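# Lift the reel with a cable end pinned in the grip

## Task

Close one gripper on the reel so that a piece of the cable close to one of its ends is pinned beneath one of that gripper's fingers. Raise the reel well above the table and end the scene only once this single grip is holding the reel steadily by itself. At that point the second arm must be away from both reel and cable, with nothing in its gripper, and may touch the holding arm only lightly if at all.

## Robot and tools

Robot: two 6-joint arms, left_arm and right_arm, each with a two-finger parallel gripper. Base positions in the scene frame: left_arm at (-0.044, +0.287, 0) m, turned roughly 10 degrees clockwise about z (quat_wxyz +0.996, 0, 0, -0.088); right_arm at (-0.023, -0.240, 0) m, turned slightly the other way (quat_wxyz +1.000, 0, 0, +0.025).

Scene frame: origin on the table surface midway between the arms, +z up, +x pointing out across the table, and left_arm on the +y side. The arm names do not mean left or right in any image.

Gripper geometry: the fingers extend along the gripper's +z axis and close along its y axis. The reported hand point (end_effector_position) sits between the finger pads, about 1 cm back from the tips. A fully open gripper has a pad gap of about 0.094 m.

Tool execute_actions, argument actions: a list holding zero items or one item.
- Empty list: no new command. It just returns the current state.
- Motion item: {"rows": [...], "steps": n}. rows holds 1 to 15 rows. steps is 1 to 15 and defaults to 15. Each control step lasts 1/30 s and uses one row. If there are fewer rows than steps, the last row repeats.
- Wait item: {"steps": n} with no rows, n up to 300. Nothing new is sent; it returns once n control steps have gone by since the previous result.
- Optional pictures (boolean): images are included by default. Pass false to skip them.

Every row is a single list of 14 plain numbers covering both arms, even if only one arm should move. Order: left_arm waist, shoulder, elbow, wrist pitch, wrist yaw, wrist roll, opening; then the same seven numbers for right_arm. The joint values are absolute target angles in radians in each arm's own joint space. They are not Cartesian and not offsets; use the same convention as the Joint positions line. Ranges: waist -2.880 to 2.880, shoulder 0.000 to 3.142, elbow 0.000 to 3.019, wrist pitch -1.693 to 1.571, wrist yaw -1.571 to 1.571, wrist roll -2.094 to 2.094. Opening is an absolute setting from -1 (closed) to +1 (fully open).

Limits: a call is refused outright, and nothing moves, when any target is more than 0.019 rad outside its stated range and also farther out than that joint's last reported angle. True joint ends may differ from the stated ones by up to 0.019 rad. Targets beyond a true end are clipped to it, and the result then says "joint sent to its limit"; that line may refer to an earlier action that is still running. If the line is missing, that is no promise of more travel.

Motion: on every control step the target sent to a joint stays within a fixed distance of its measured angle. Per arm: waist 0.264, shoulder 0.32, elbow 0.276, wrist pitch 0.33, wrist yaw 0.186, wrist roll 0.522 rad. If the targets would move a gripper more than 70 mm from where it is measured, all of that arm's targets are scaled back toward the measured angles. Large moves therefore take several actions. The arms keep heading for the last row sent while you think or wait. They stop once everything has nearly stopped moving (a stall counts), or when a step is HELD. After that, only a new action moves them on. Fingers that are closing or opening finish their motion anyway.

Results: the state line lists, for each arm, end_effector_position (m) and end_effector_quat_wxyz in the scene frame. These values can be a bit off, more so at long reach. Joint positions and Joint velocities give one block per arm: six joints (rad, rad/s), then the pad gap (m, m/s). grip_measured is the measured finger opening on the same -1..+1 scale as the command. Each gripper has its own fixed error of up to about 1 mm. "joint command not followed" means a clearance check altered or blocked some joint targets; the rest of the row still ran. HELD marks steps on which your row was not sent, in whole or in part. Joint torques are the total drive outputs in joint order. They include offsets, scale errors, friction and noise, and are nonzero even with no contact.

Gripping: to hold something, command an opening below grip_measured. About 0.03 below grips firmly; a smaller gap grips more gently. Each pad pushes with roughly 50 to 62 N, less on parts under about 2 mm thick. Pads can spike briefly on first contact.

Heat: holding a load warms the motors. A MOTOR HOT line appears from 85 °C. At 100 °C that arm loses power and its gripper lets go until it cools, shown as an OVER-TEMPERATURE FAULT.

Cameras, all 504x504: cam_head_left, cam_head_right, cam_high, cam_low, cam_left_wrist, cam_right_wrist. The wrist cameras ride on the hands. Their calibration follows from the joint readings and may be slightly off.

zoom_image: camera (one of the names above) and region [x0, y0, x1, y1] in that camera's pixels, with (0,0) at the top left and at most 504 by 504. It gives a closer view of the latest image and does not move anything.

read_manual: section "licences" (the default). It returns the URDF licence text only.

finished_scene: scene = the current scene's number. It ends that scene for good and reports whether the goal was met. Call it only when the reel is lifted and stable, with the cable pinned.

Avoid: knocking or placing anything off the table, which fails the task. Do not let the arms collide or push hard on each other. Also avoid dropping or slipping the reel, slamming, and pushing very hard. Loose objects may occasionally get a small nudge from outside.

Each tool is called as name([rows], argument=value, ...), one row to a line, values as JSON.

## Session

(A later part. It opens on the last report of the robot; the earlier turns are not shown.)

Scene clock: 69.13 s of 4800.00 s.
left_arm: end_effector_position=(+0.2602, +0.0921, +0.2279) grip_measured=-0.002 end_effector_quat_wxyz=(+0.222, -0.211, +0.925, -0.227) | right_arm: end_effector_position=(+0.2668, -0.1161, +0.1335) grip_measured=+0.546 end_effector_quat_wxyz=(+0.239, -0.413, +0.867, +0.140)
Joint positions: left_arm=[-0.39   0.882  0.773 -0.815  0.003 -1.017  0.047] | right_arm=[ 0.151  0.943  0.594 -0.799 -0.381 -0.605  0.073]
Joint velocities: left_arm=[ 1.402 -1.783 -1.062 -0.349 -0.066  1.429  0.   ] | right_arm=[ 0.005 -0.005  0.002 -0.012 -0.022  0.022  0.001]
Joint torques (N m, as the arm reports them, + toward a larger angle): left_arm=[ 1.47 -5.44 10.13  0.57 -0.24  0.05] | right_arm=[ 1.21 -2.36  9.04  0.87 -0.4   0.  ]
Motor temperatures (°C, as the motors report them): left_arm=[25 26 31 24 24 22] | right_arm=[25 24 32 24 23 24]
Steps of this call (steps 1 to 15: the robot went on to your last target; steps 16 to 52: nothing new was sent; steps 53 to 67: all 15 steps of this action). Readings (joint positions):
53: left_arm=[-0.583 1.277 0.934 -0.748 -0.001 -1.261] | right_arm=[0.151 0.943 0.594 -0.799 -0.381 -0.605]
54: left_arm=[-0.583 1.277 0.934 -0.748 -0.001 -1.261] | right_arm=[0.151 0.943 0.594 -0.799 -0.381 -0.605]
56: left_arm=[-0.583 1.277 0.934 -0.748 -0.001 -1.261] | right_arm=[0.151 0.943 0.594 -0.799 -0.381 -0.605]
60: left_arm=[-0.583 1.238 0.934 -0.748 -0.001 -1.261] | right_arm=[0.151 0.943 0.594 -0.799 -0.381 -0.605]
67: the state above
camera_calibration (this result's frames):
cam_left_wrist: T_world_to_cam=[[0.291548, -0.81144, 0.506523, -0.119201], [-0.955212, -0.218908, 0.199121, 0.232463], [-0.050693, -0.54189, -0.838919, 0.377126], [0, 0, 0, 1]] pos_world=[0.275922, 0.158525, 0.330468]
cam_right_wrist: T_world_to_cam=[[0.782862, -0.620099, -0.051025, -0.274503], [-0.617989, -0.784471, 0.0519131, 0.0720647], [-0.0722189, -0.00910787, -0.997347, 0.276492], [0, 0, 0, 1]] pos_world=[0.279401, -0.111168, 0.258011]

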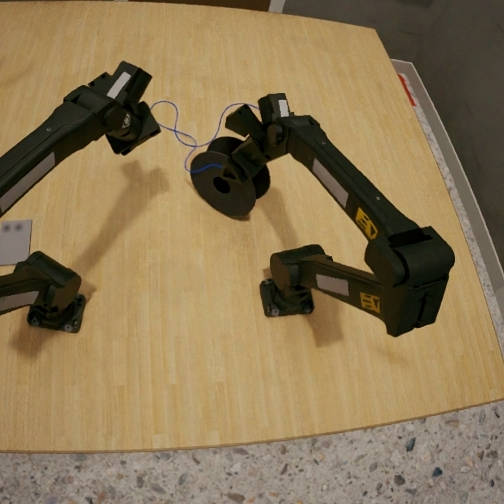

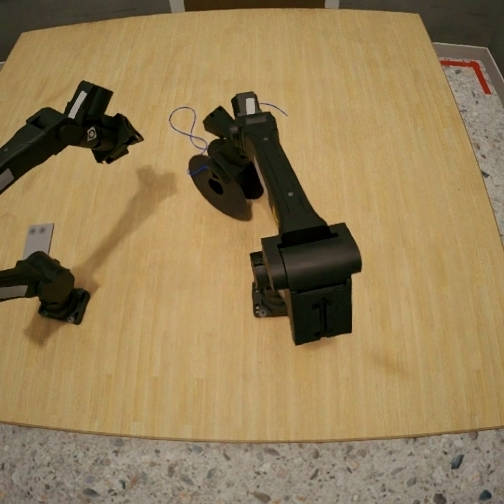

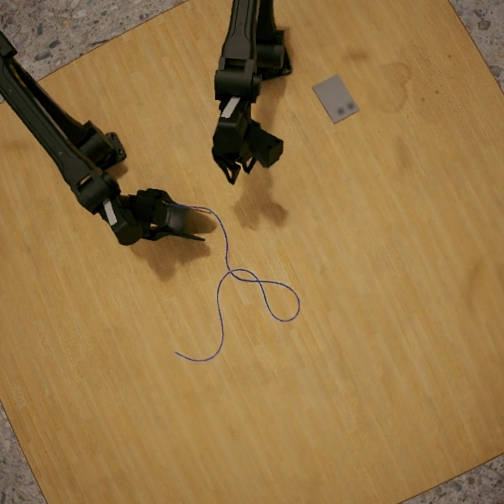

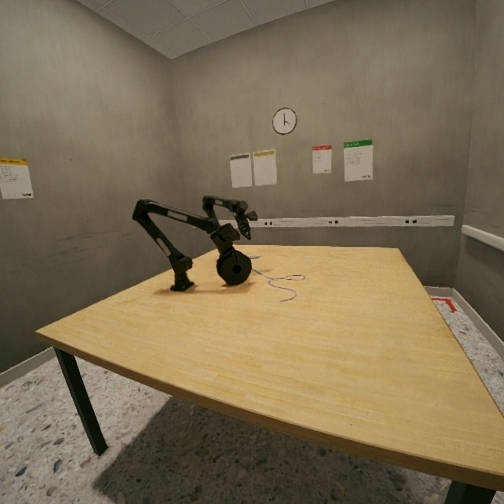

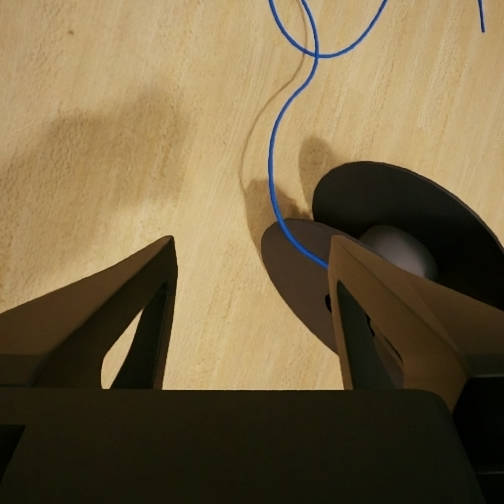

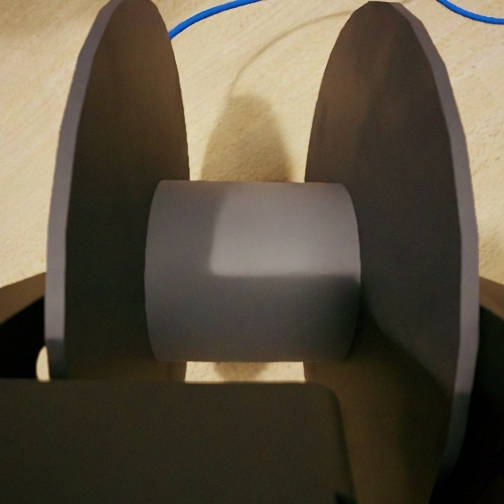

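execute_actions([
  {"rows":[[0.2,0.6,0.6,-0.9,0,-0.5,0,0.155,0.945,0.65,-0.83,-0.386,-0.6,0.49],[0.2,0.6,0.6,-0.9,0,-0.5,0,0.155,0.945,0.69,-0.86,-0.386,-0.6,0.49],[0.2,0.6,0.6,-0.9,0,-0.5,0,0.155,0.945,0.73,-0.9,-0.386,-0.6,0.49],[0.2,0.6,0.6,-0.9,0,-0.5,0,0.155,0.945,0.77,-0.94,-0.386,-0.6,0.49],[0.2,0.6,0.6,-0.9,0,-0.5,0,0.155,0.945,0.81,-0.98,-0.386,-0.6,0.49],[0.2,0.6,0.6,-0.9,0,-0.5,0,0.155,0.945,0.85,-1.02,-0.386,-0.6,0.49],[0.2,0.6,0.6,-0.9,0,-0.5,0,0.155,0.945,0.89,-1.06,-0.386,-0.6,0.49],[0.2,0.6,0.6,-0.9,0,-0.5,0,0.155,0.945,0.93,-1.1,-0.386,-0.6,0.49],[0.2,0.6,0.6,-0.9,0,-0.5,0,0.155,0.945,0.97,-1.14,-0.386,-0.6,0.49],[0.2,0.6,0.6,-0.9,0,-0.5,0,0.155,0.945,1.01,-1.18,-0.386,-0.6,0.49],[0.2,0.6,0.6,-0.9,0,-0.5,0,0.155,0.945,1.06,-1.22,-0.386,-0.6,0.49],[0.2,0.6,0.6,-0.9,0,-0.5,0,0.155,0.945,1.11,-1.26,-0.386,-0.6,0.49],[0.2,0.6,0.6,-0.9,0,-0.5,0,0.155,0.945,1.16,-1.3,-0.386,-0.6,0.49],[0.2,0.6,0.6,-0.9,0,-0.5,0,0.155,0.945,1.21,-1.34,-0.386,-0.6,0.49],[0.2,0.6,0.6,-0.9,0,-0.5,0,0.155,0.945,1.26,-1.38,-0.386,-0.6,0.49]],"steps":15},
], pictures=false)

execute_actions([
  {"steps":25},
])

Scene clock: 72.20 s of 4800.00 s.
left_arm: end_effector_position=(+0.2431, +0.2969, +0.2172) grip_measured=-0.002 end_effector_quat_wxyz=(+0.334, -0.254, +0.904, -0.080) | right_arm: end_effector_position=(+0.2701, -0.1158, +0.2464) grip_measured=+0.546 end_effector_quat_wxyz=(+0.188, -0.408, +0.881, +0.152)
Joint positions: left_arm=[ 0.211  0.598  0.612 -0.885 -0.003 -0.513  0.047] | right_arm=[ 0.151  0.955  0.928 -1.23  -0.379 -0.605  0.073]
Joint velocities: left_arm=[-0.015 -0.005 -0.012  0.017 -0.037 -0.095 -0.   ] | right_arm=[-0.005  0.005  0.969 -1.087 -0.037 -0.081  0.001]
Joint torques (N m, as the arm reports them, + toward a larger angle): left_arm=[-0.3  -0.68 10.33  0.61  0.    0.04] | right_arm=[ 1.39 -3.63 13.65  0.38 -0.34 -0.03]
Motor temperatures (°C, as the motors report them): left_arm=[25 26 31 24 24 22] | right_arm=[25 24 32 24 23 24]
Steps of this call (steps 1 to 45: the robot went on to your last target; steps 46 to 77: nothing new was sent; steps 78 to 92: all 15 steps of this action). Readings (joint positions):
78: left_arm=[0.211 0.598 0.612 -0.885 -0.003 -0.513] | right_arm=[0.151 0.943 0.594 -0.803 -0.381 -0.605]
79: left_arm=[0.211 0.598 0.612 -0.885 -0.003 -0.513] | right_arm=[0.151 0.943 0.599 -0.815 -0.381 -0.605]
81: left_arm=[0.211 0.598 0.612 -0.885 -0.003 -0.513] | right_arm=[0.151 0.946 0.623 -0.875 -0.381 -0.605]
85: left_arm=[0.211 0.598 0.612 -0.885 -0.003 -0.513] | right_arm=[0.151 0.954 0.713 -1.000 -0.380 -0.605]
92: the state above

Scene clock: 73.03 s of 4800.00 s.
left_arm: end_effector_position=(+0.2431, +0.2969, +0.2172) grip_measured=-0.002 end_effector_quat_wxyz=(+0.334, -0.254, +0.904, -0.080) | right_arm: end_effector_position=(+0.2853, -0.1125, +0.3660) grip_measured=+0.546 end_effector_quat_wxyz=(+0.253, -0.415, +0.863, +0.136)
Joint positions: left_arm=[ 0.211  0.598  0.612 -0.885 -0.003 -0.513  0.047] | right_arm=[ 0.151  0.949  1.209 -1.377 -0.38  -0.605  0.073]
Joint velocities: left_arm=[-0.005 -0.015 -0.002 -0.002 -0.007 -0.007  0.001] | right_arm=[-0.005 -0.024  0.002  0.012  0.022  0.022 -0.001]
Joint torques (N m, as the arm reports them, + toward a larger angle): left_arm=[-0.11 -0.59 10.38  0.67  0.04  0.06] | right_arm=[ 1.02 -2.69 11.6   0.54 -0.39 -0.03]
Motor temperatures (°C, as the motors report them): left_arm=[25 26 31 24 24 22] | right_arm=[25 24 33 24 23 24]
Steps of this call (steps 1 to 25: the robot went on to your last target). Readings (joint positions):
1: left_arm=[0.211 0.598 0.612 -0.885 -0.003 -0.513] | right_arm=[0.151 0.955 0.961 -1.264 -0.379 -0.605]
2: left_arm=[0.211 0.598 0.612 -0.885 -0.003 -0.513] | right_arm=[0.151 0.955 0.993 -1.290 -0.379 -0.605]
4: left_arm=[0.211 0.598 0.612 -0.885 -0.003 -0.513] | right_arm=[0.151 0.955 1.054 -1.325 -0.379 -0.605]
8: left_arm=[0.211 0.598 0.612 -0.885 -0.003 -0.513] | right_arm=[0.151 0.955 1.168 -1.365 -0.379 -0.605]
25: the state above
camera_calibration (this result's frames):
cam_left_wrist: T_world_to_cam=[[0.409831, -0.858986, 0.306892, 0.0861511], [-0.898891, -0.437504, -0.0241675, 0.362772], [0.155026, -0.265958, -0.951437, 0.370754], [0, 0, 0, 1]] pos_world=[0.233309, 0.331322, 0.335078]
cam_right_wrist: T_world_to_cam=[[0.78379, -0.620272, -0.0305957, -0.282658], [-0.619593, -0.784377, 0.0292876, 0.0829946], [-0.0421648, -0.00399849, -0.999103, 0.502406], [0, 0, 0, 1]] pos_world=[0.294151, -0.108217, 0.490877]

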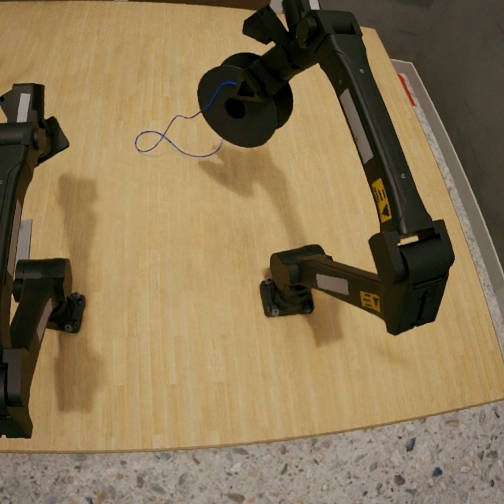

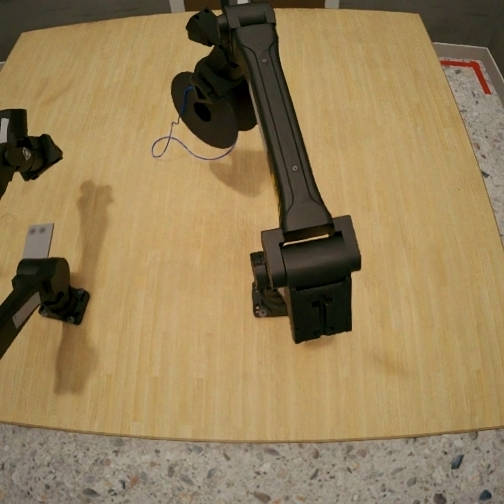

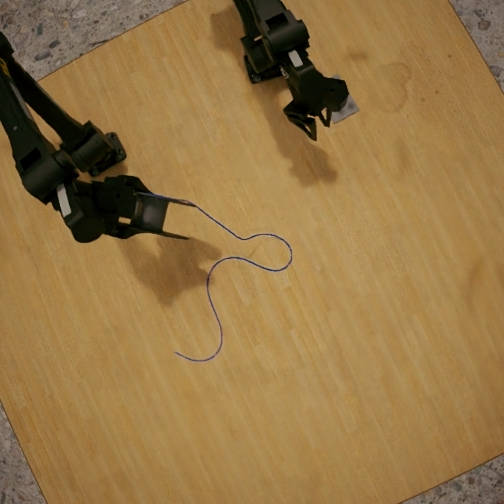

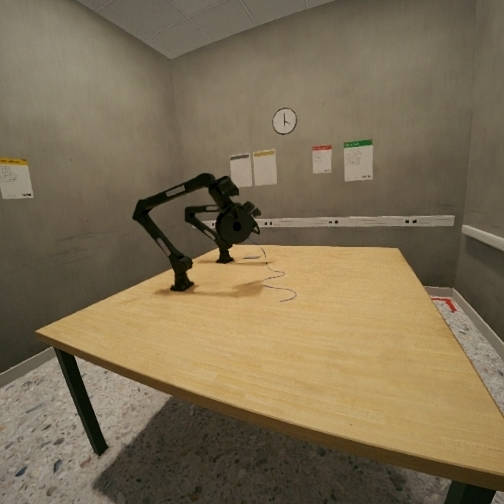

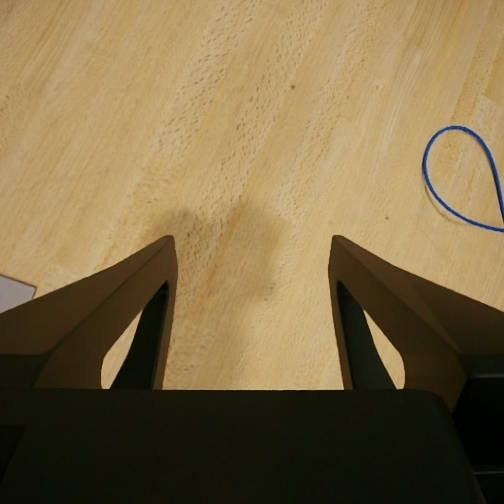

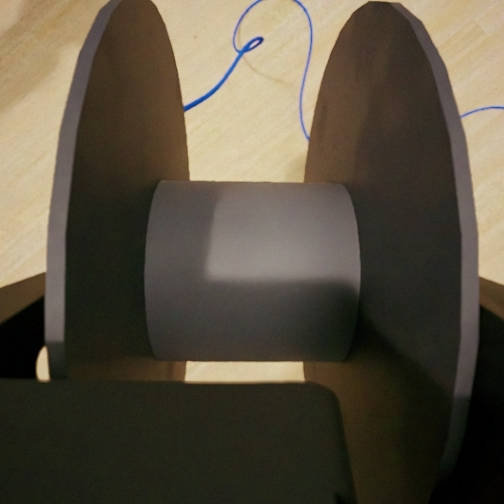

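The reel is held high and steady, with the cable trapped under a finger.

finished_scene(scene=1)

The scene is finished: the task was done.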